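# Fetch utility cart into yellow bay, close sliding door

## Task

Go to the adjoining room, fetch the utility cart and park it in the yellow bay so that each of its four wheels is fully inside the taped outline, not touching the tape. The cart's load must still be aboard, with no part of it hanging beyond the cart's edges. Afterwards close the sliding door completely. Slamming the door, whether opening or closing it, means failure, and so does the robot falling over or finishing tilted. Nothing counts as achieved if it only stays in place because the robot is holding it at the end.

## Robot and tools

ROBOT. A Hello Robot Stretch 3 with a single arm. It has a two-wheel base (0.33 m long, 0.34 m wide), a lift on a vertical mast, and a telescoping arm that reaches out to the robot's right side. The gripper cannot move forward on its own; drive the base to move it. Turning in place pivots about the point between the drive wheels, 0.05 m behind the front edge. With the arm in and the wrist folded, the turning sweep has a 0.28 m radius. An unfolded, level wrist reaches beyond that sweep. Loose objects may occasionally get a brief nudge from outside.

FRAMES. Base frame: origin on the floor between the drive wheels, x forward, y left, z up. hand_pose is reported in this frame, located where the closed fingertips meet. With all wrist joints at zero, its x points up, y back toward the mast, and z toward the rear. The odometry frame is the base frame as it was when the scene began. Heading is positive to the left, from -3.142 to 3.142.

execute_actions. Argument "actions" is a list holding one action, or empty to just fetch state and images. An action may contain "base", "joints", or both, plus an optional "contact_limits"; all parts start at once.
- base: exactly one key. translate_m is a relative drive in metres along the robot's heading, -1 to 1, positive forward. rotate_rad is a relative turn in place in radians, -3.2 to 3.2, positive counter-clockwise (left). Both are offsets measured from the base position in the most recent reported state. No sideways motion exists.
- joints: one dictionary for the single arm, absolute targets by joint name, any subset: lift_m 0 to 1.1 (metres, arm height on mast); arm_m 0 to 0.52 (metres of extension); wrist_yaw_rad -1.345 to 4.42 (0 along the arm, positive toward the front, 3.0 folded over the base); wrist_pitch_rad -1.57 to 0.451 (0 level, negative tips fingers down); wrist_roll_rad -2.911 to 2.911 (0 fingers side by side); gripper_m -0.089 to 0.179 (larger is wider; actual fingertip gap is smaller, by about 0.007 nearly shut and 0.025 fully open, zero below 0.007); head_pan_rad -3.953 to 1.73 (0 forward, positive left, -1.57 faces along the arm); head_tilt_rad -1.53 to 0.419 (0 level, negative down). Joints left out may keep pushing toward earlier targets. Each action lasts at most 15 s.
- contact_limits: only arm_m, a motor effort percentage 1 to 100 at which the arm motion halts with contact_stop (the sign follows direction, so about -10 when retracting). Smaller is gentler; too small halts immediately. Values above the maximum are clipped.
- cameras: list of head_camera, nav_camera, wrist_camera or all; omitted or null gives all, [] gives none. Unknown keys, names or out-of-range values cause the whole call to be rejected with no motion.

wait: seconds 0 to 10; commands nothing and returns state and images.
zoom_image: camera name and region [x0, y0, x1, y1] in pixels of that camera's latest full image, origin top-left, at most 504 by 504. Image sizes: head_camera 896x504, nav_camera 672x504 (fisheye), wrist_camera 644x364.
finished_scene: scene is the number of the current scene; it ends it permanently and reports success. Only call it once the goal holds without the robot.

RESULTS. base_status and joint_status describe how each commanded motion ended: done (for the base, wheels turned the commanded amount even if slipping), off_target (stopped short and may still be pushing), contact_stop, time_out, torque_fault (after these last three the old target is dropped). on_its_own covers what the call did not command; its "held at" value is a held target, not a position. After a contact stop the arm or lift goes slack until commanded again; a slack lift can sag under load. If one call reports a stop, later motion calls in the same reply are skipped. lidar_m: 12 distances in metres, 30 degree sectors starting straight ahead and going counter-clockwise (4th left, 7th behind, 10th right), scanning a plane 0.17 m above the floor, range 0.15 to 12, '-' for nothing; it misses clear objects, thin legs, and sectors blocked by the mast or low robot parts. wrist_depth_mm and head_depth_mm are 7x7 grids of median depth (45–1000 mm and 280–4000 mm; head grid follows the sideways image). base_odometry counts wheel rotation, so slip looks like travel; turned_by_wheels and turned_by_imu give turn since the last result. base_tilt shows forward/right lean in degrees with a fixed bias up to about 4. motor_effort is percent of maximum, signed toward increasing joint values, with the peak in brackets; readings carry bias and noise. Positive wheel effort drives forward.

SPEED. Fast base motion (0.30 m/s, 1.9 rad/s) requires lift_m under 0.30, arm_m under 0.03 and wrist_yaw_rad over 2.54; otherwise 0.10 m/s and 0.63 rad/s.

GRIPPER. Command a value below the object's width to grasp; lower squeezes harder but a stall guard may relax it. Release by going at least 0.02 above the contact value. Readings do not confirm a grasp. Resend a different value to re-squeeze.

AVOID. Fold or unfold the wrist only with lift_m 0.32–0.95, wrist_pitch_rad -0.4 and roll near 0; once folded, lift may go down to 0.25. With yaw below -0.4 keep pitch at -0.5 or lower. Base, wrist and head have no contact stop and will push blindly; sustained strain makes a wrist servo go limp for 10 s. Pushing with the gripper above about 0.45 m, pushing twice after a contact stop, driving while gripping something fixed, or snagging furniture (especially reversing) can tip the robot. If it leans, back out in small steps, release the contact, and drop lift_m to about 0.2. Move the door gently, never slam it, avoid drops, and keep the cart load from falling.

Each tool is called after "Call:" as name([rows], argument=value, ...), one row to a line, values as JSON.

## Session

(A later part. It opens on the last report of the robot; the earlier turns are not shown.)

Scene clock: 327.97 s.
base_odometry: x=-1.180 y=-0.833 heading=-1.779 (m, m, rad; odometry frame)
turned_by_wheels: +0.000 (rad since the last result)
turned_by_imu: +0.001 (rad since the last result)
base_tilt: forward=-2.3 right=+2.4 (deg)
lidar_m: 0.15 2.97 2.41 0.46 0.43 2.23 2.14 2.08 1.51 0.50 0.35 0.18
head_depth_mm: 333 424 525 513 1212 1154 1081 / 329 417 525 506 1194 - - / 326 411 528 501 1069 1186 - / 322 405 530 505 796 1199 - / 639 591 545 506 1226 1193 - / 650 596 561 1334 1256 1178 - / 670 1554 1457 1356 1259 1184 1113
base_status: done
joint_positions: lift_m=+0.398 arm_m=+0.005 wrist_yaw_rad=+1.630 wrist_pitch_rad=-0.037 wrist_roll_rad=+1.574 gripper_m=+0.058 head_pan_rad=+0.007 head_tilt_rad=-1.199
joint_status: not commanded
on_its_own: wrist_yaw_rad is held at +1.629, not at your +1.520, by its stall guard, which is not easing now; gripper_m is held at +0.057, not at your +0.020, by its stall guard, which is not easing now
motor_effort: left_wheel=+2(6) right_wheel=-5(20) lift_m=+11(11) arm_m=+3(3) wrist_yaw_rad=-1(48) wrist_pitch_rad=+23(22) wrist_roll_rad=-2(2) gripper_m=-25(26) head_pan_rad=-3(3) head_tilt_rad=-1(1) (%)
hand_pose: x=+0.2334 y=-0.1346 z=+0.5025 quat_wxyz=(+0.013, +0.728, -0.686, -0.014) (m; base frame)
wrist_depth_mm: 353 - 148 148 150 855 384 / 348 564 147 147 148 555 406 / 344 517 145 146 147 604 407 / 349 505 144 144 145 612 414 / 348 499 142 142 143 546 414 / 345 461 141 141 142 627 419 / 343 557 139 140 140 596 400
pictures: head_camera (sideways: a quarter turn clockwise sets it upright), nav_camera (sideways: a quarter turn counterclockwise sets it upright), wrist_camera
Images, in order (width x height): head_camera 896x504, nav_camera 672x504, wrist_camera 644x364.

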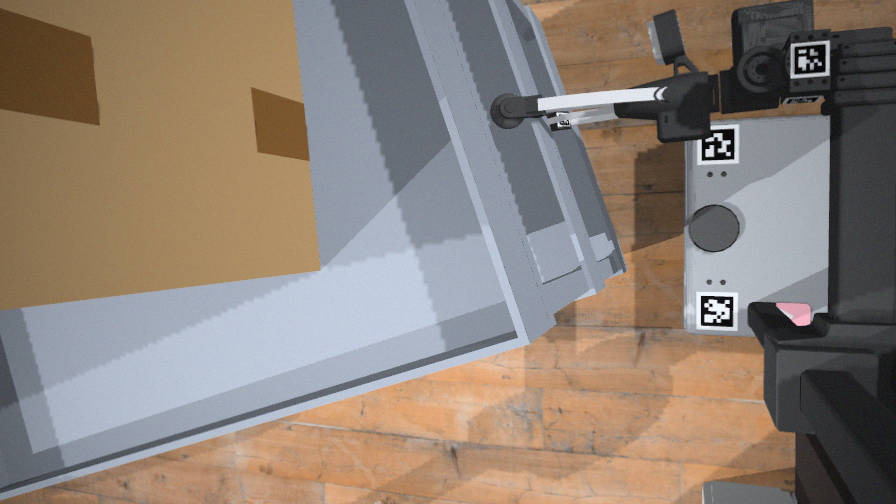

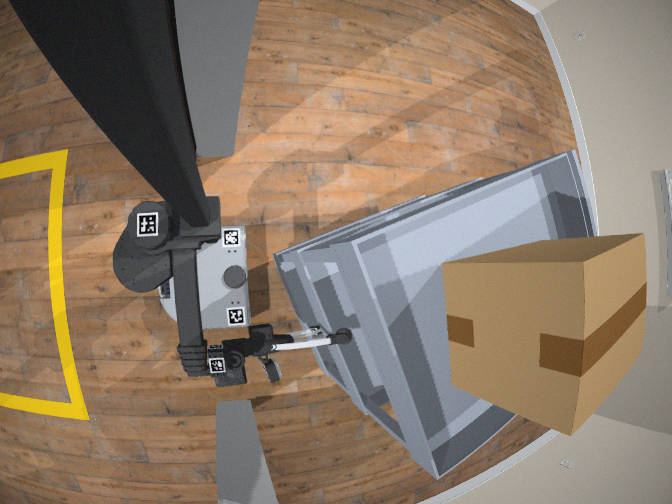

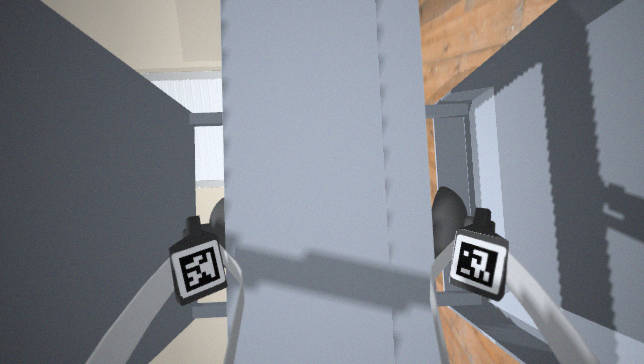

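Call:
execute_actions([
  {"base":{"translate_m":-0.2},"joints":{"wrist_yaw_rad":1.57,"head_pan_rad":0.15,"head_tilt_rad":-1.0}},
])

Scene clock: 347.93 s.
base_odometry: x=-1.139 y=-0.637 heading=-1.778 (m, m, rad; odometry frame)
turned_by_wheels: +0.000 (rad since the last result)
turned_by_imu: +0.001 (rad since the last result)
base_tilt: forward=-2.4 right=+2.3 (deg)
lidar_m: 0.15 3.28 0.48 0.33 2.40 2.02 1.94 2.01 1.52 0.51 0.38 0.18
head_depth_mm: 365 329 398 529 497 1008 1095 / 370 328 396 522 498 775 1098 / 372 328 395 520 502 752 1095 / 396 338 606 544 504 573 1104 / 2301 742 644 566 504 1148 1114 / 2329 732 686 1472 1337 1206 1096 / 2363 2001 1713 1504 1338 1186 1071
base_status: done
joint_positions: lift_m=+0.398 arm_m=+0.005 wrist_yaw_rad=+1.680 wrist_pitch_rad=-0.037 wrist_roll_rad=+1.575 gripper_m=+0.058 head_pan_rad=+0.143 head_tilt_rad=-1.001
joint_status: wrist_yaw_rad off_target (ended at +1.680, target +1.570); the others done
on_its_own: wrist_yaw_rad is held at +1.684, not at your +1.570, by its stall guard, which is not easing now; gripper_m is held at +0.057, not at your +0.020, by its stall guard, which is not easing now
motor_effort: left_wheel=+2(6) right_wheel=-5(20) lift_m=+11(11) arm_m=+3(3) wrist_yaw_rad=+6(67) wrist_pitch_rad=+22(22) wrist_roll_rad=-3(2) gripper_m=-25(25) head_pan_rad=+4(26) head_tilt_rad=+1(20) (%)
hand_pose: x=+0.2323 y=-0.1219 z=+0.5025 quat_wxyz=(+0.013, +0.745, -0.667, -0.014) (m; base frame)
wrist_depth_mm: 358 - 152 151 153 849 383 / 348 - 150 149 150 565 406 / 344 514 147 147 148 606 406 / 349 509 145 145 146 612 412 / 347 501 142 143 143 543 414 / 346 463 140 140 141 630 416 / 341 552 139 139 139 592 400
pictures: head_camera (sideways: a quarter turn clockwise sets it upright), nav_camera (sideways: a quarter turn counterclockwise sets it upright), wrist_camera
Images, in order (width x height): head_camera 896x504, nav_camera 672x504, wrist_camera 644x364.

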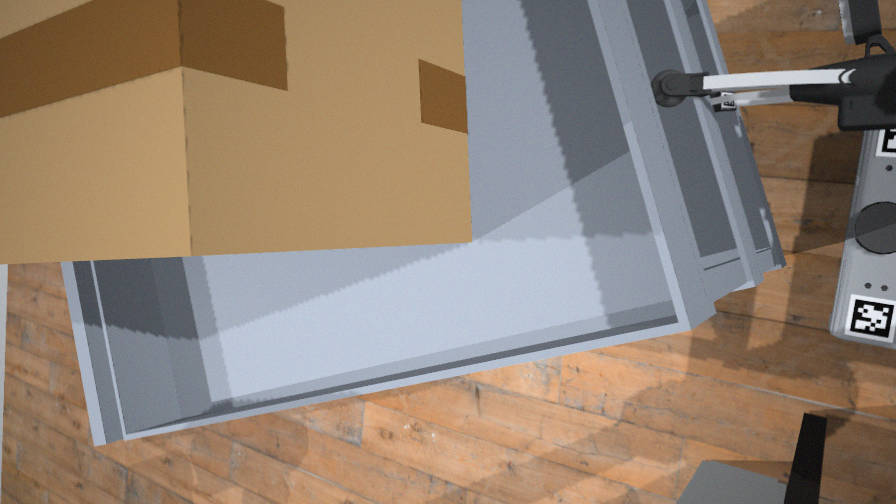

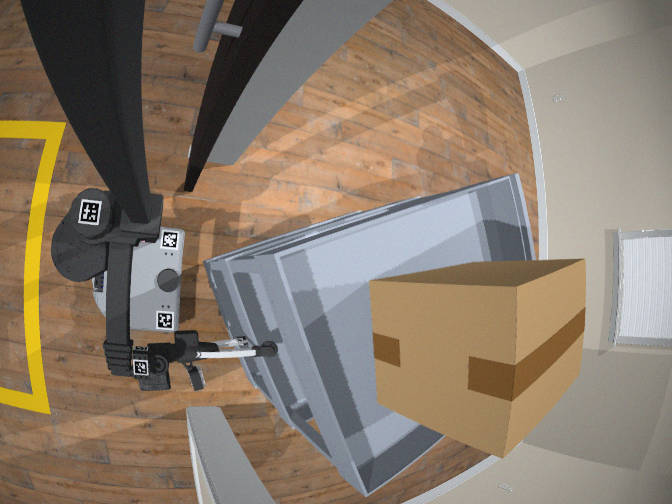

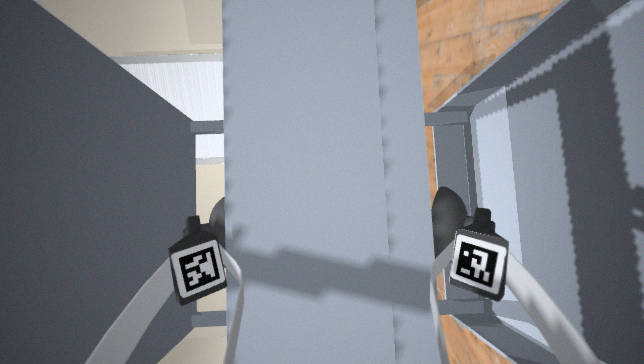

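Call:
execute_actions([
  {"base":{"rotate_rad":0.25},"joints":{"wrist_yaw_rad":1.43,"head_pan_rad":-0.1}},
])

Scene clock: 364.73 s.
base_odometry: x=-1.139 y=-0.637 heading=-1.529 (m, m, rad; odometry frame)
turned_by_wheels: +0.250 (rad since the last result)
turned_by_imu: +0.248 (rad since the last result)
base_tilt: forward=-2.4 right=+2.4 (deg)
lidar_m: 0.17 2.70 0.33 2.31 2.29 1.94 1.94 1.71 1.46 0.51 0.29 0.18
head_depth_mm: 366 356 444 538 513 1131 1063 / 369 355 442 541 507 1019 1109 / 372 354 440 543 500 788 1110 / 751 711 629 556 505 767 1106 / 765 745 644 576 1294 1197 1104 / 2317 771 1675 1495 1328 1208 1097 / 2350 1959 1701 1500 1339 1174 1071
base_status: done
joint_positions: lift_m=+0.398 arm_m=+0.005 wrist_yaw_rad=+1.403 wrist_pitch_rad=-0.035 wrist_roll_rad=+1.597 gripper_m=+0.058 head_pan_rad=-0.093 head_tilt_rad=-1.001
joint_status: wrist_yaw_rad off_target (ended at +1.403, target +1.430); the others done
on_its_own: gripper_m is held at +0.057, not at your +0.020, by its stall guard, which is not easing now; wrist_yaw_rad is at rest, and its effort (+35) is outside its rest range (-12 to +12)
motor_effort: left_wheel=-4(5) right_wheel=+4(18) lift_m=+11(11) arm_m=+1(3) wrist_yaw_rad=+35(67) wrist_pitch_rad=+21(23) wrist_roll_rad=-11(11) gripper_m=-24(25) head_pan_rad=-4(27) head_tilt_rad=+1(1) (%)
hand_pose: x=+0.2303 y=-0.1926 z=+0.5030 quat_wxyz=(+0.002, +0.645, -0.764, -0.022) (m; base frame)
wrist_depth_mm: - - 155 154 - 828 380 / 351 - 151 150 151 540 404 / 344 515 148 147 149 612 409 / 350 504 145 144 145 616 414 / 346 493 140 141 141 565 417 / 340 439 138 138 138 638 423 / 337 535 136 135 136 616 405
pictures: head_camera (sideways: a quarter turn clockwise sets it upright), nav_camera (sideways: a quarter turn counterclockwise sets it upright), wrist_camera
Images, in order (width x height): head_camera 896x504, nav_camera 672x504, wrist_camera 644x364.

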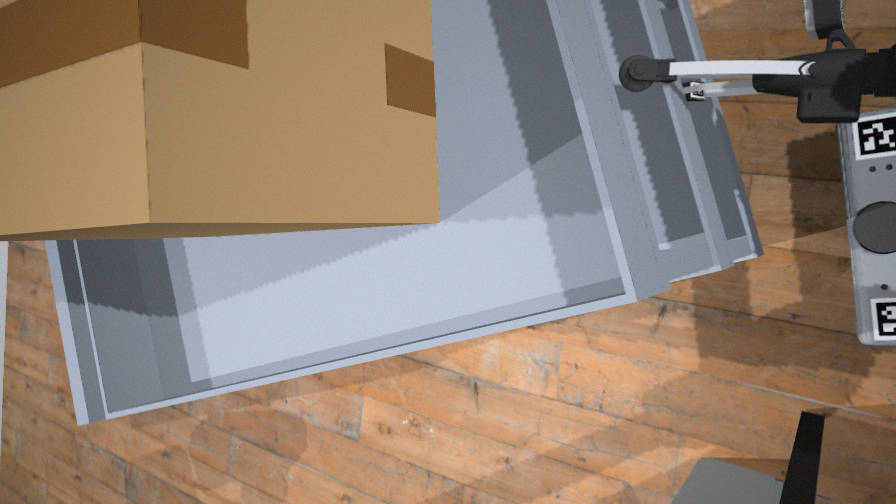

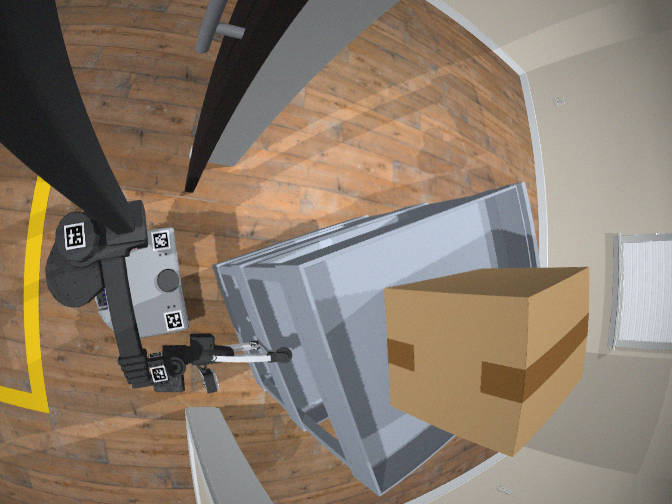

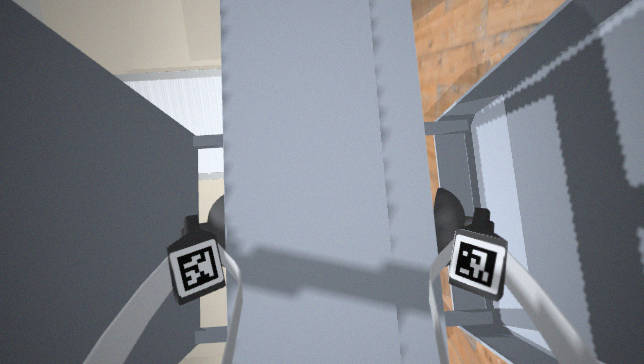

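Call:
execute_actions([
  {"base":{"translate_m":-0.25},"joints":{"wrist_yaw_rad":1.42}},
])

Scene clock: 376.10 s.
base_odometry: x=-1.150 y=-0.387 heading=-1.529 (m, m, rad; odometry frame)
turned_by_wheels: +0.000 (rad since the last result)
turned_by_imu: +0.002 (rad since the last result)
base_tilt: forward=-2.3 right=+2.3 (deg)
lidar_m: 0.16 0.32 0.53 2.37 1.99 1.70 1.70 1.64 1.40 0.68 0.30 0.15
head_depth_mm: 366 347 440 545 511 1153 1065 / 368 336 422 539 500 1038 1112 / 372 335 407 533 503 744 1113 / 375 337 421 543 504 475 1101 / 459 699 643 568 529 1199 1107 / 2340 731 650 1410 1337 1206 1098 / 2352 716 1653 1502 1157 1193 1101
base_status: done
joint_positions: lift_m=+0.398 arm_m=+0.005 wrist_yaw_rad=+1.389 wrist_pitch_rad=-0.035 wrist_roll_rad=+1.585 gripper_m=+0.059 head_pan_rad=-0.093 head_tilt_rad=-1.000
joint_status: wrist_yaw_rad off_target (ended at +1.389, target +1.420)
on_its_own: wrist_yaw_rad is held at +1.381, not at your +1.420, by its stall guard, which is not easing now; gripper_m is held at +0.057, not at your +0.020, by its stall guard, which is not easing now
motor_effort: left_wheel=-1(6) right_wheel=-4(16) lift_m=+11(11) arm_m=-1(1) wrist_yaw_rad=-10(27) wrist_pitch_rad=+22(22) wrist_roll_rad=-6(10) gripper_m=-25(25) head_pan_rad=-3(5) head_tilt_rad=+0(1) (%)
hand_pose: x=+0.2297 y=-0.1961 z=+0.5029 quat_wxyz=(+0.007, +0.640, -0.768, -0.018) (m; base frame)
wrist_depth_mm: - - - 184 - 839 358 / 346 - - 172 - 856 388 / 346 - - 161 166 553 408 / 350 504 156 152 154 616 413 / 344 496 144 144 144 552 415 / 343 446 136 136 136 631 422 / 338 544 132 130 129 643 405
pictures: head_camera (sideways: a quarter turn clockwise sets it upright), nav_camera (sideways: a quarter turn counterclockwise sets it upright), wrist_camera
Images, in order (width x height): head_camera 896x504, nav_camera 672x504, wrist_camera 644x364.

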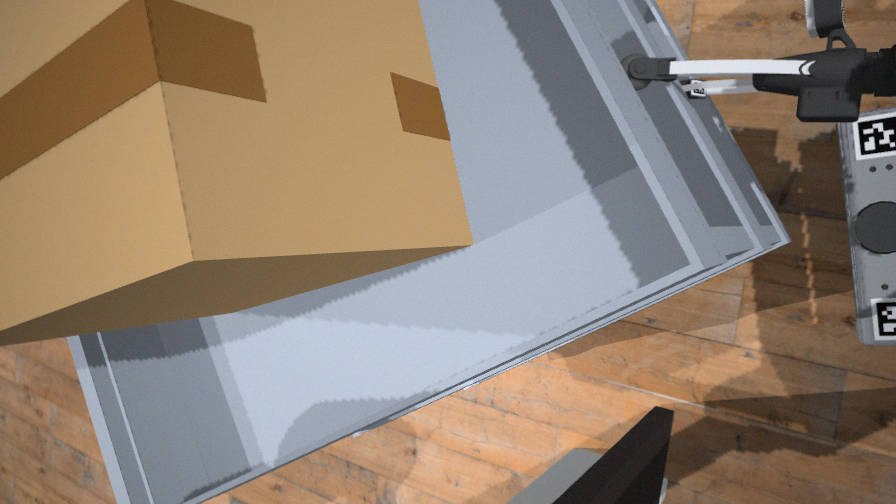

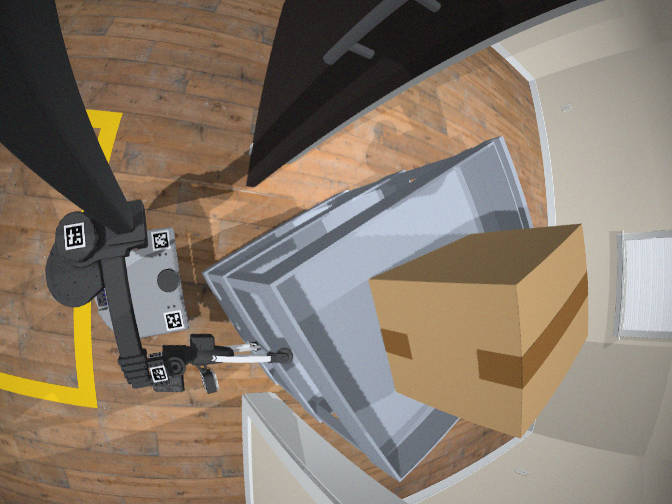

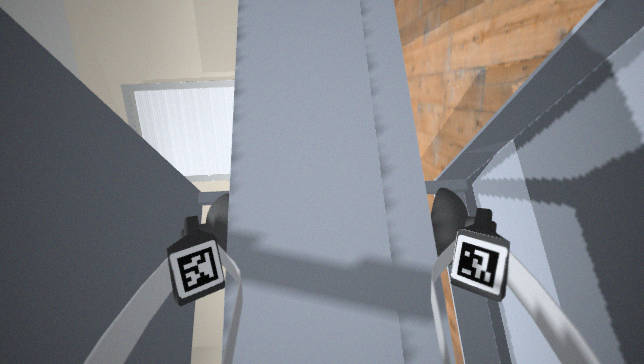

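Call:
execute_actions([
  {"joints":{"gripper_m":0.16}},
], cameras=[])

Call:
execute_actions([
  {"base":{"translate_m":0.06},"joints":{"arm_m":0.19,"wrist_yaw_rad":1.57,"head_pan_rad":-0.6,"head_tilt_rad":-1.0}},
])

Scene clock: 400.10 s.
base_odometry: x=-1.150 y=-0.387 heading=-1.529 (m, m, rad; odometry frame)
turned_by_wheels: +0.000 (rad since the last result)
turned_by_imu: +0.000 (rad since the last result)
base_tilt: forward=-2.3 right=+2.4 (deg)
lidar_m: 0.16 0.33 0.53 2.37 1.99 1.70 1.70 1.64 1.40 0.68 0.30 0.15
head_depth_mm: 367 347 441 546 511 1161 1063 / 369 336 423 538 500 896 1107 / 373 335 407 533 501 746 1108 / 375 337 424 545 503 475 1111 / 458 698 643 568 528 1198 1108 / 2317 731 647 1268 1332 1203 1097 / 2355 717 1649 1503 1159 1202 1103
base_status: not commanded
joint_positions: lift_m=+0.398 arm_m=+0.005 wrist_yaw_rad=+1.383 wrist_pitch_rad=-0.022 wrist_roll_rad=+1.577 gripper_m=+0.160 head_pan_rad=-0.093 head_tilt_rad=-1.000
joint_status: all done
on_its_own: wrist_yaw_rad is held at +1.381, not at your +1.420, by its stall guard, which is not easing now
motor_effort: left_wheel=-1(2) right_wheel=+1(5) lift_m=+11(11) arm_m=+0(1) wrist_yaw_rad=-3(10) wrist_pitch_rad=+13(22) wrist_roll_rad=-3(6) gripper_m=+1(98) head_pan_rad=-5(4) head_tilt_rad=+1(0) (%)
hand_pose: x=+0.2298 y=-0.1977 z=+0.5063 quat_wxyz=(+0.005, +0.638, -0.770, -0.011) (m; base frame)
wrist_depth_mm: - - - 187 - 869 363 / 347 - - 174 179 885 397 / 344 530 - 162 167 570 416 / 340 490 692 154 155 626 421 / 340 454 668 144 145 742 406 / 322 - 671 137 136 703 390 / 351 474 656 130 130 647 457
pictures: none
No camera images: the call's "cameras" was empty. Leave "cameras" out to get every camera's image.

Scene clock: 402.70 s.
base_odometry: x=-1.147 y=-0.447 heading=-1.529 (m, m, rad; odometry frame)
turned_by_wheels: +0.000 (rad since the last result)
turned_by_imu: +0.000 (rad since the last result)
base_tilt: forward=-2.3 right=+2.4 (deg)
lidar_m: - 0.15 0.43 2.36 2.05 1.75 1.76 1.65 1.41 0.53 0.16 0.15
head_depth_mm: 2096 1902 596 891 1077 1170 1082 / 2287 1910 610 559 801 1192 1100 / 2287 382 504 553 502 785 1125 / 376 338 413 533 504 455 717 / 377 324 361 453 506 457 1052 / 381 319 322 392 494 459 1095 / 383 321 294 365 510 480 1093
base_status: done
joint_positions: lift_m=+0.398 arm_m=+0.190 wrist_yaw_rad=+1.571 wrist_pitch_rad=-0.022 wrist_roll_rad=+1.576 gripper_m=+0.160 head_pan_rad=-0.593 head_tilt_rad=-1.000
joint_status: all done
motor_effort: left_wheel=-2(3) right_wheel=+1(5) lift_m=+11(11) arm_m=+4(5) wrist_yaw_rad=-1(3) wrist_pitch_rad=+14(20) wrist_roll_rad=-3(3) gripper_m=+0(3) head_pan_rad=-5(39) head_tilt_rad=+1(1) (%)
hand_pose: x=+0.2343 y=-0.3347 z=+0.5064 quat_wxyz=(+0.006, +0.707, -0.707, -0.010) (m; base frame)
wrist_depth_mm: - - - - - 868 593 / - - 154 148 149 155 155 / 152 151 150 144 145 155 161 / 360 - - 140 140 729 404 / 340 457 676 136 136 730 404 / 321 - 134 133 132 707 389 / 351 474 130 129 129 656 452
pictures: head_camera (sideways: a quarter turn clockwise sets it upright), nav_camera (sideways: a quarter turn counterclockwise sets it upright), wrist_camera
Images, in order (width x height): head_camera 896x504, nav_camera 672x504, wrist_camera 644x364.

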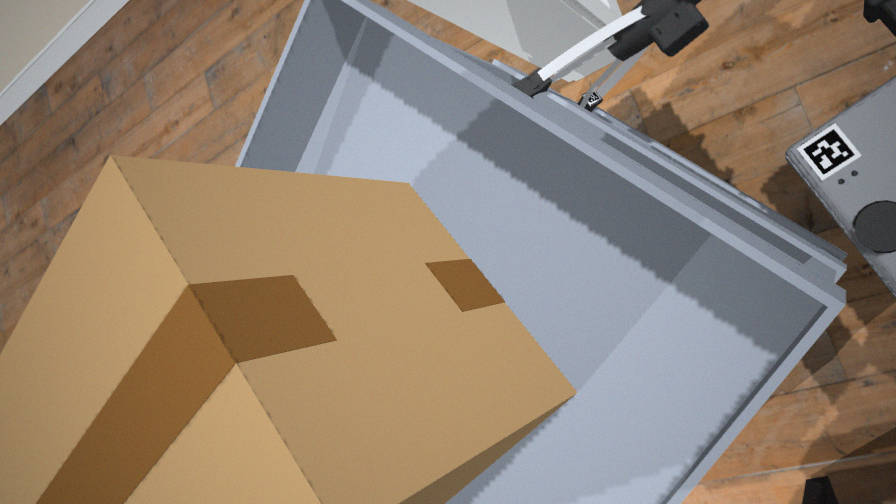

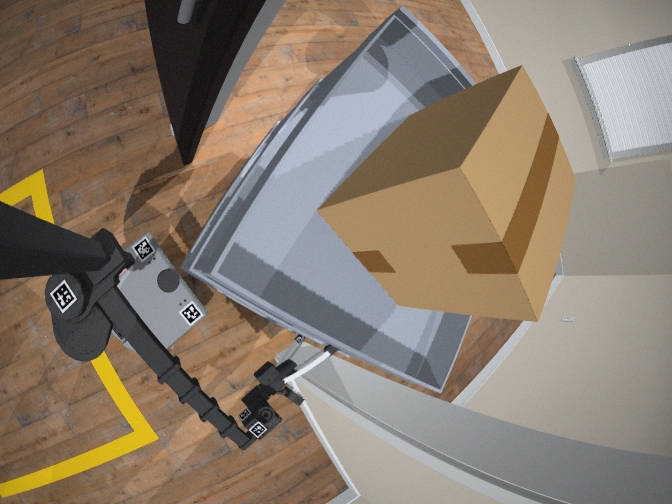

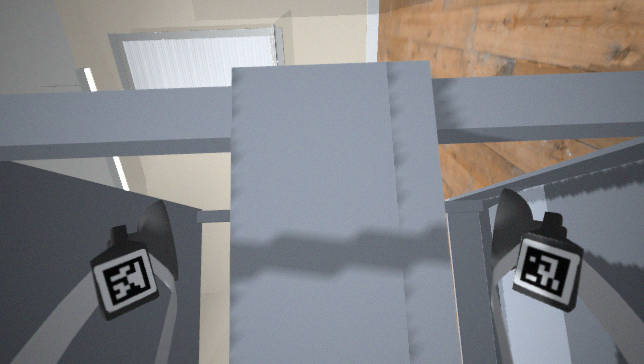

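Call:
execute_actions([
  {"joints":{"gripper_m":0.03}},
], cameras=["wrist_camera"])

Call:
execute_actions([
  {"base":{"translate_m":-0.12}},
])

Scene clock: 411.10 s.
base_odometry: x=-1.147 y=-0.447 heading=-1.529 (m, m, rad; odometry frame)
turned_by_wheels: +0.000 (rad since the last result)
turned_by_imu: +0.001 (rad since the last result)
base_tilt: forward=-2.3 right=+2.4 (deg)
lidar_m: - 0.16 0.43 2.35 2.06 1.75 1.76 1.66 1.41 0.53 0.16 0.15
head_depth_mm: 2103 1902 597 890 1091 1165 1080 / 2268 1910 610 560 796 1185 1094 / 2278 382 503 553 501 788 1126 / 376 339 412 535 504 456 715 / 378 325 361 453 507 457 1053 / 381 319 322 392 494 459 1091 / 383 322 294 365 511 480 1095
base_status: not commanded
joint_positions: lift_m=+0.398 arm_m=+0.190 wrist_yaw_rad=+1.571 wrist_pitch_rad=-0.024 wrist_roll_rad=+1.576 gripper_m=+0.032 head_pan_rad=-0.593 head_tilt_rad=-1.000
joint_status: all done
motor_effort: left_wheel=-1(2) right_wheel=+1(2) lift_m=+11(11) arm_m=+4(4) wrist_yaw_rad=+0(1) wrist_pitch_rad=+15(20) wrist_roll_rad=-3(3) gripper_m=-42(100) head_pan_rad=-4(3) head_tilt_rad=+0(0) (%)
hand_pose: x=+0.2342 y=-0.3347 z=+0.5058 quat_wxyz=(+0.007, +0.707, -0.707, -0.010) (m; base frame)
wrist_depth_mm: - - - - - 870 579 / - - 153 149 149 155 155 / 151 151 146 144 145 155 162 / 363 - 142 140 140 659 402 / 340 484 136 136 136 553 424 / 338 422 133 133 133 648 425 / 334 515 131 129 130 651 409
pictures: wrist_camera
Images, in order (width x height): wrist_camera 644x364.

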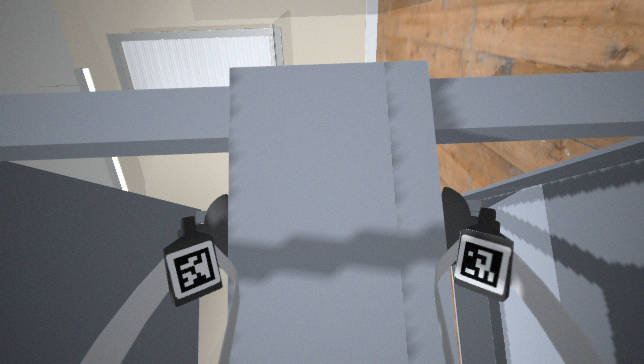

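Scene clock: 413.40 s.
base_odometry: x=-1.152 y=-0.328 heading=-1.529 (m, m, rad; odometry frame)
turned_by_wheels: +0.000 (rad since the last result)
turned_by_imu: +0.001 (rad since the last result)
base_tilt: forward=-2.3 right=+2.4 (deg)
lidar_m: - 0.16 0.65 2.39 1.92 1.64 1.64 1.62 1.38 0.80 0.20 0.15
head_depth_mm: 2066 1904 597 865 1254 1164 1078 / 2245 1912 610 566 949 1184 1097 / 2289 412 610 560 510 1098 1120 / 375 353 434 540 505 467 1066 / 377 332 385 482 506 455 1058 / 381 319 345 421 499 458 1088 / 382 322 312 392 508 481 1102
base_status: done
joint_positions: lift_m=+0.398 arm_m=+0.190 wrist_yaw_rad=+1.586 wrist_pitch_rad=-0.033 wrist_roll_rad=+1.584 gripper_m=+0.043 head_pan_rad=-0.593 head_tilt_rad=-1.000
joint_status: not commanded
on_its_own: gripper_m is held at +0.042, not at your +0.030, by its stall guard, which is still easing; wrist_yaw_rad is at rest, and its effort (-20) is outside its rest range (-12 to +12)
motor_effort: left_wheel=+2(3) right_wheel=-6(26) lift_m=+11(11) arm_m=+3(4) wrist_yaw_rad=-20(20) wrist_pitch_rad=+20(21) wrist_roll_rad=-6(7) gripper_m=-35(42) head_pan_rad=-3(3) head_tilt_rad=+0(0) (%)
hand_pose: x=+0.2339 y=-0.3309 z=+0.5034 quat_wxyz=(+0.008, +0.712, -0.702, -0.016) (m; base frame)
wrist_depth_mm: - - - - - 863 576 / - - - 150 156 158 158 / 153 154 149 148 149 163 173 / 367 - 146 145 146 578 414 / 346 496 142 142 143 543 418 / 342 453 140 139 141 636 419 / 338 542 138 136 137 645 406
pictures: head_camera (sideways: a quarter turn clockwise sets it upright), nav_camera (sideways: a quarter turn counterclockwise sets it upright), wrist_camera
Images, in order (width x height): head_camera 896x504, nav_camera 672x504, wrist_camera 644x364.

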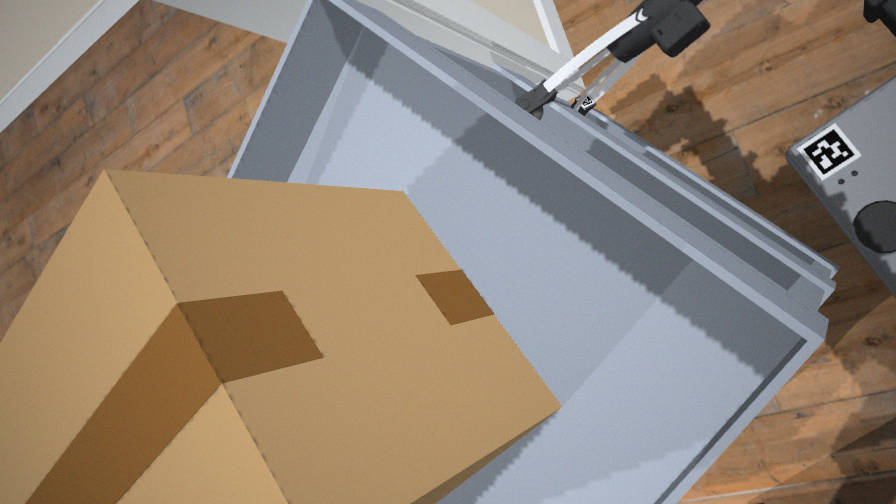

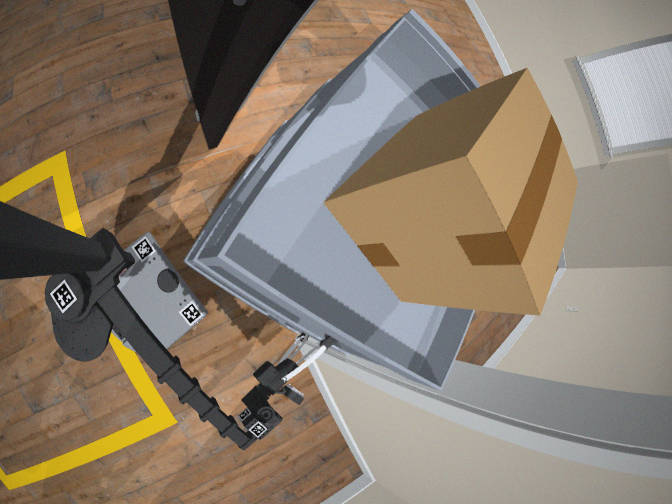

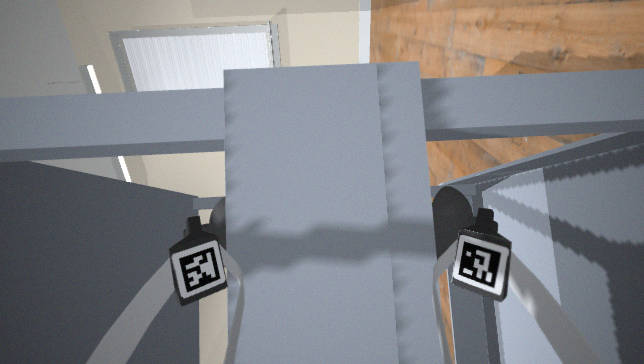

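Call:
execute_actions([
  {"base":{"translate_m":-0.2},"joints":{"arm_m":0.14,"head_pan_rad":-0.3}},
])

Scene clock: 420.40 s.
base_odometry: x=-1.161 y=-0.128 heading=-1.529 (m, m, rad; odometry frame)
turned_by_wheels: +0.000 (rad since the last result)
turned_by_imu: +0.001 (rad since the last result)
base_tilt: forward=-2.3 right=+2.4 (deg)
lidar_m: 0.15 0.15 1.02 2.44 1.69 1.45 1.45 1.56 1.34 1.20 0.28 0.17
head_depth_mm: 2229 1902 595 557 740 1179 1081 / 2192 354 478 551 525 1154 1091 / 372 341 426 539 509 1043 1111 / 375 337 407 533 503 765 1108 / 377 331 391 505 505 477 1078 / 380 327 375 485 508 465 1097 / 384 322 374 572 510 472 1106
base_status: done
joint_positions: lift_m=+0.398 arm_m=+0.140 wrist_yaw_rad=+1.652 wrist_pitch_rad=-0.038 wrist_roll_rad=+1.581 gripper_m=+0.060 head_pan_rad=-0.307 head_tilt_rad=-1.000
joint_status: all done
on_its_own: wrist_yaw_rad is held at +1.648, not at your +1.570, by its stall guard, which is not easing now; gripper_m is held at +0.059, not at your +0.030, by its stall guard, which is not easing now
motor_effort: left_wheel=+0(9) right_wheel=-3(23) lift_m=+11(11) arm_m=+4(8) wrist_yaw_rad=-5(89) wrist_pitch_rad=+23(24) wrist_roll_rad=-4(7) gripper_m=-24(26) head_pan_rad=+4(31) head_tilt_rad=+0(1) (%)
hand_pose: x=+0.2329 y=-0.2639 z=+0.5021 quat_wxyz=(+0.011, +0.735, -0.678, -0.017) (m; base frame)
wrist_depth_mm: - - - - - 830 569 / - - 136 137 138 145 146 / 142 142 138 139 140 527 373 / 351 513 140 141 142 614 414 / 348 504 142 143 143 540 415 / 347 462 144 145 146 625 415 / 341 549 679 147 148 638 403
pictures: head_camera (sideways: a quarter turn clockwise sets it upright), nav_camera (sideways: a quarter turn counterclockwise sets it upright), wrist_camera
Images, in order (width x height): head_camera 896x504, nav_camera 672x504, wrist_camera 644x364.

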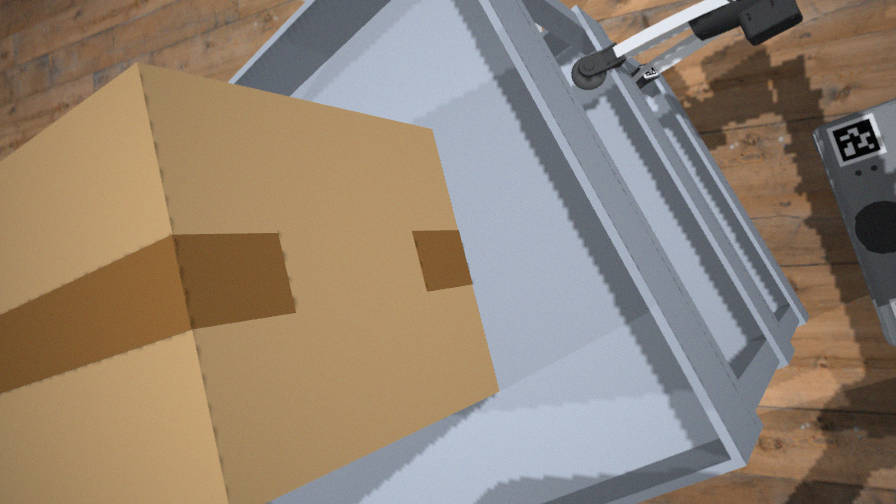

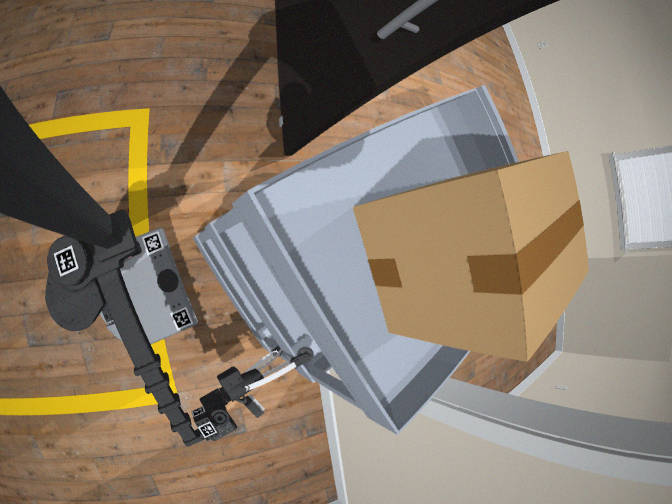

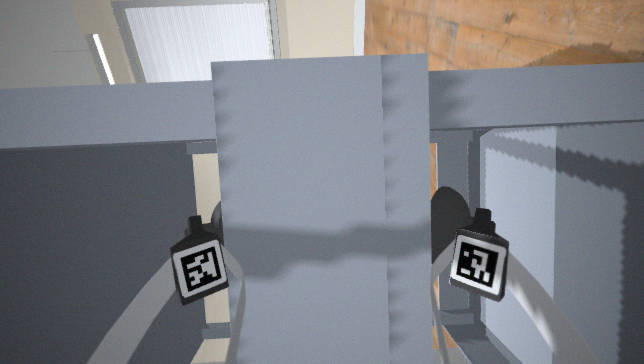

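Call:
execute_actions([
  {"joints":{"head_pan_rad":0.45,"head_tilt_rad":-0.95}},
], cameras=["head_camera","nav_camera"])

Scene clock: 433.97 s.
base_odometry: x=-1.161 y=-0.128 heading=-1.529 (m, m, rad; odometry frame)
turned_by_wheels: +0.000 (rad since the last result)
turned_by_imu: +0.000 (rad since the last result)
base_tilt: forward=-2.4 right=+2.4 (deg)
lidar_m: 0.15 0.15 1.02 2.44 1.69 1.45 1.45 1.56 1.33 1.20 0.28 0.17
head_depth_mm: 2490 736 361 425 500 456 715 / 2493 750 666 569 510 464 959 / 2510 2067 669 572 514 473 1049 / 650 764 938 1134 507 484 1082 / 654 751 1013 1388 1347 1208 1111 / 719 901 1192 1508 1367 1221 1101 / 815 1045 1442 1546 1370 1225 1102
base_status: not commanded
joint_positions: lift_m=+0.398 arm_m=+0.140 wrist_yaw_rad=+1.652 wrist_pitch_rad=-0.038 wrist_roll_rad=+1.581 gripper_m=+0.060 head_pan_rad=+0.443 head_tilt_rad=-0.952
joint_status: all done
on_its_own: wrist_yaw_rad is held at +1.648, not at your +1.570, by its stall guard, which is not easing now; gripper_m is held at +0.059, not at your +0.030, by its stall guard, which is not easing now
motor_effort: left_wheel=+0(0) right_wheel=-4(2) lift_m=+11(11) arm_m=+3(4) wrist_yaw_rad=-5(5) wrist_pitch_rad=+23(23) wrist_roll_rad=-5(4) gripper_m=-25(25) head_pan_rad=+4(49) head_tilt_rad=+1(8) (%)
hand_pose: x=+0.2329 y=-0.2639 z=+0.5021 quat_wxyz=(+0.011, +0.735, -0.678, -0.017) (m; base frame)
wrist_depth_mm: - - - - - 821 572 / - - 137 137 138 145 146 / 142 142 138 139 140 527 374 / 353 510 140 141 141 608 411 / 348 501 142 143 143 545 414 / 345 456 144 145 146 630 417 / 341 543 687 147 148 635 403
pictures: head_camera (sideways: a quarter turn clockwise sets it upright), nav_camera (sideways: a quarter turn counterclockwise sets it upright)
Images, in order (width x height): head_camera 896x504, nav_camera 672x504.

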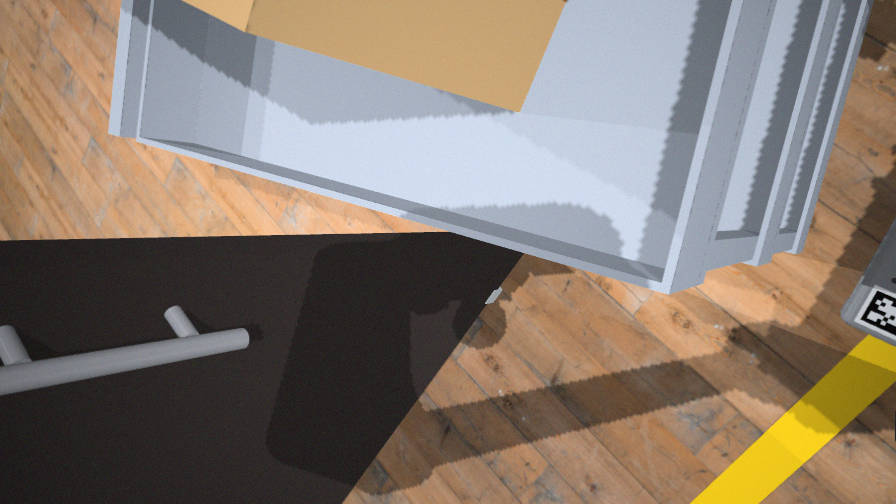

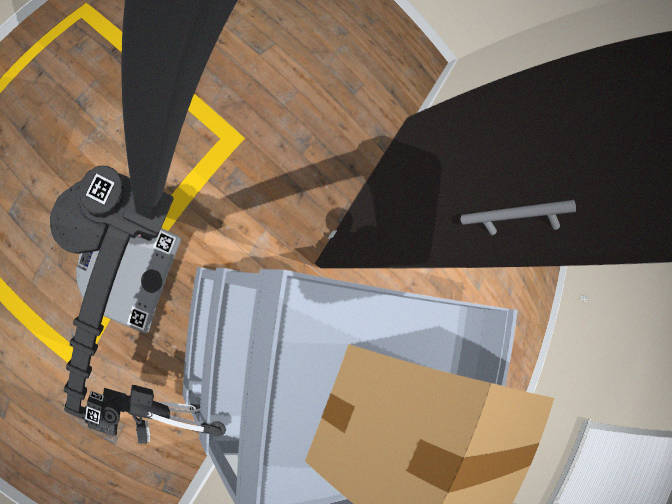

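Call:
execute_actions([
  {"base":{"translate_m":-0.18},"joints":{"wrist_yaw_rad":1.6}},
])

Scene clock: 444.63 s.
base_odometry: x=-1.168 y=+0.052 heading=-1.529 (m, m, rad; odometry frame)
turned_by_wheels: +0.000 (rad since the last result)
turned_by_imu: +0.001 (rad since the last result)
base_tilt: forward=-2.3 right=+2.4 (deg)
lidar_m: 0.17 0.17 1.37 2.48 1.49 1.28 1.27 1.46 1.29 1.29 0.28 0.18
head_depth_mm: 2474 726 362 441 503 462 898 / 2505 751 668 541 511 472 992 / 815 956 658 582 513 483 1061 / 794 970 1199 1378 505 646 1091 / 894 1090 1374 1529 1355 1211 1118 / 989 1234 1619 1545 1356 1217 1105 / 1119 1411 1744 1545 1366 1222 1100
base_status: done
joint_positions: lift_m=+0.398 arm_m=+0.140 wrist_yaw_rad=+1.745 wrist_pitch_rad=-0.039 wrist_roll_rad=+1.576 gripper_m=+0.060 head_pan_rad=+0.443 head_tilt_rad=-0.951
joint_status: wrist_yaw_rad off_target (ended at +1.745, target +1.600)
on_its_own: wrist_yaw_rad is held at +1.745, not at your +1.600, by its stall guard, which is not easing now; gripper_m is held at +0.059, not at your +0.030, by its stall guard, which is not easing now
motor_effort: left_wheel=+0(6) right_wheel=-3(22) lift_m=+11(11) arm_m=+4(4) wrist_yaw_rad=+0(85) wrist_pitch_rad=+23(24) wrist_roll_rad=-3(4) gripper_m=-25(24) head_pan_rad=+4(4) head_tilt_rad=+1(1) (%)
hand_pose: x=+0.2299 y=-0.2405 z=+0.5021 quat_wxyz=(+0.014, +0.766, -0.643, -0.014) (m; base frame)
wrist_depth_mm: - - - - - 856 571 / - 132 126 126 128 135 137 / 133 134 131 131 133 527 373 / 352 514 136 136 138 609 413 / 349 505 141 142 142 543 412 / 346 464 147 147 149 626 416 / 344 534 892 154 157 588 403
pictures: head_camera (sideways: a quarter turn clockwise sets it upright), nav_camera (sideways: a quarter turn counterclockwise sets it upright), wrist_camera
Images, in order (width x height): head_camera 896x504, nav_camera 672x504, wrist_camera 644x364.

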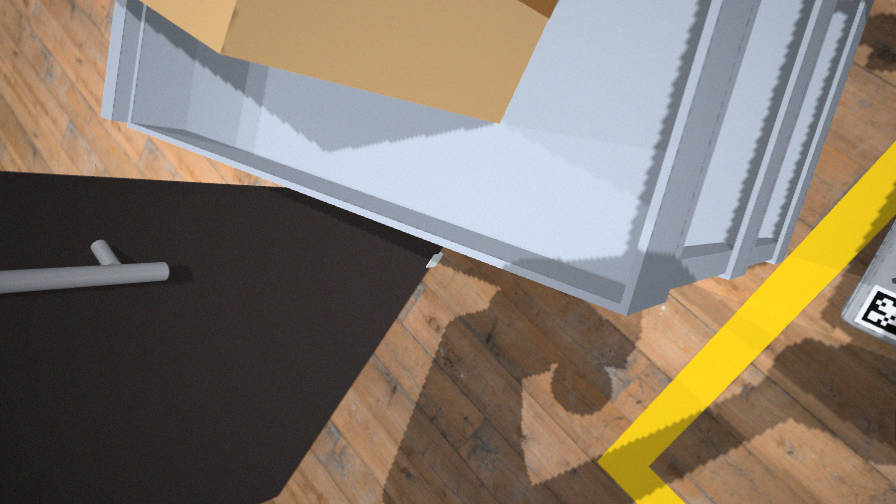

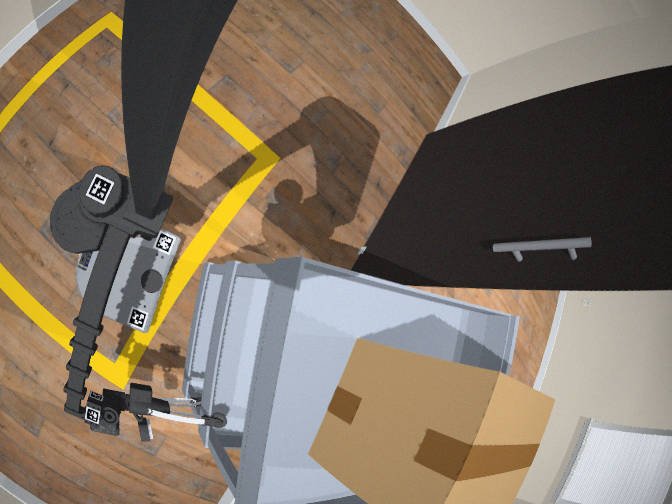

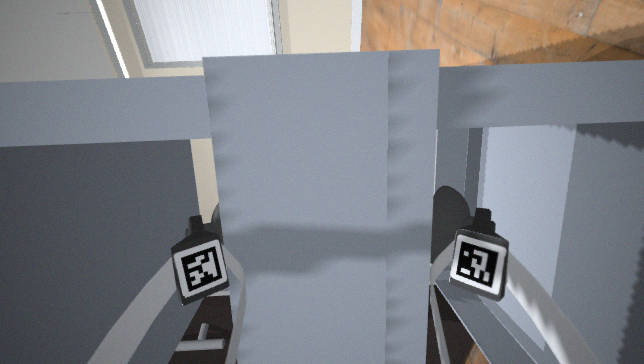

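Call:
execute_actions([
  {"base":{"translate_m":-0.3},"joints":{"head_pan_rad":0.2,"head_tilt_rad":-0.9}},
])

Scene clock: 472.23 s.
base_odometry: x=-1.181 y=+0.352 heading=-1.528 (m, m, rad; odometry frame)
turned_by_wheels: +0.000 (rad since the last result)
turned_by_imu: +0.002 (rad since the last result)
base_tilt: forward=-2.4 right=+2.4 (deg)
lidar_m: 0.19 0.19 2.05 2.02 1.15 0.99 0.99 1.13 1.22 1.22 0.28 0.20
head_depth_mm: 460 364 346 422 506 473 893 / 464 367 365 450 516 481 967 / 2802 369 386 482 527 491 982 / 2829 812 679 584 530 494 1059 / 1019 1219 1362 588 533 587 1085 / 1082 1300 1616 1595 515 1193 1107 / 1151 1407 1762 1608 1404 1235 1114
base_status: done
joint_positions: lift_m=+0.398 arm_m=+0.140 wrist_yaw_rad=+1.888 wrist_pitch_rad=-0.039 wrist_roll_rad=+1.573 gripper_m=+0.060 head_pan_rad=+0.207 head_tilt_rad=-0.902
joint_status: all done
on_its_own: wrist_yaw_rad is held at +1.881, not at your +1.600, by its stall guard, which is not easing now; gripper_m is held at +0.059, not at your +0.030, by its stall guard, which is not easing now
motor_effort: left_wheel=+1(6) right_wheel=-6(16) lift_m=+11(11) arm_m=+4(4) wrist_yaw_rad=-9(66) wrist_pitch_rad=+24(24) wrist_roll_rad=-1(3) gripper_m=-24(24) head_pan_rad=-4(29) head_tilt_rad=+1(9) (%)
hand_pose: x=+0.2210 y=-0.2050 z=+0.5020 quat_wxyz=(+0.016, +0.810, -0.586, -0.012) (m; base frame)
wrist_depth_mm: - - - 475 646 678 441 / 310 119 111 111 112 121 122 / 121 122 118 119 120 128 129 / 350 511 129 128 130 607 411 / 351 506 138 139 141 542 412 / 345 465 155 153 158 585 420 / 345 584 - 169 175 554 401
pictures: head_camera (sideways: a quarter turn clockwise sets it upright), nav_camera (sideways: a quarter turn counterclockwise sets it upright), wrist_camera
Images, in order (width x height): head_camera 896x504, nav_camera 672x504, wrist_camera 644x364.

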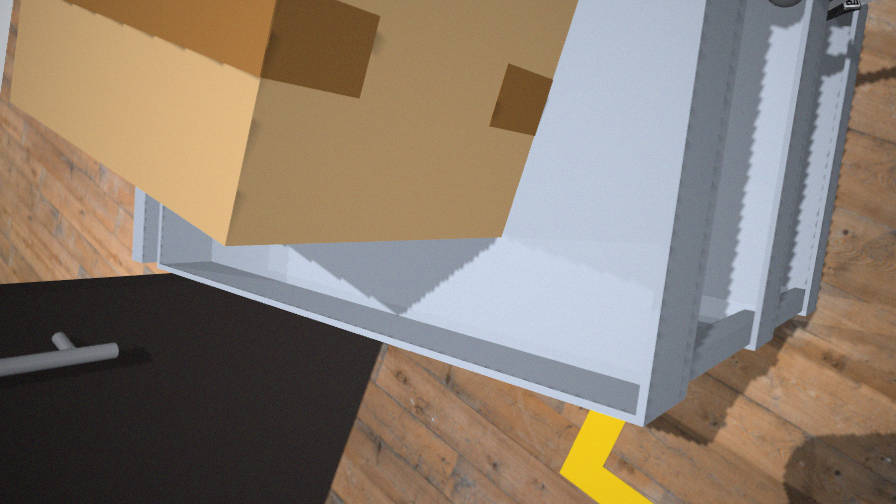

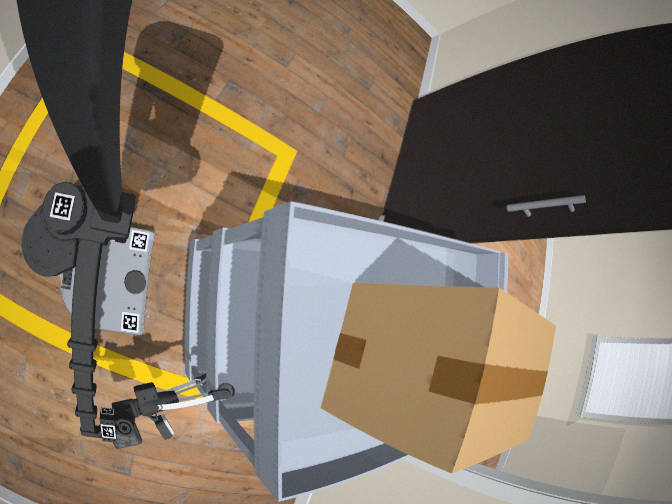

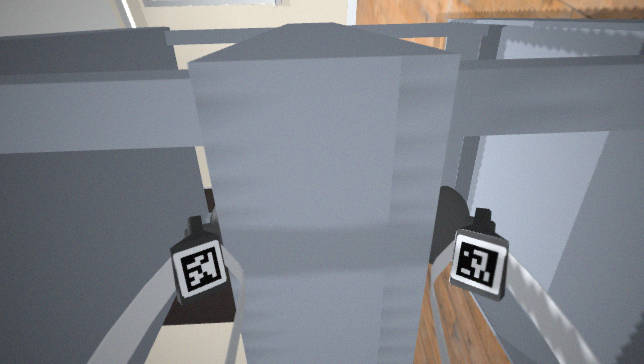

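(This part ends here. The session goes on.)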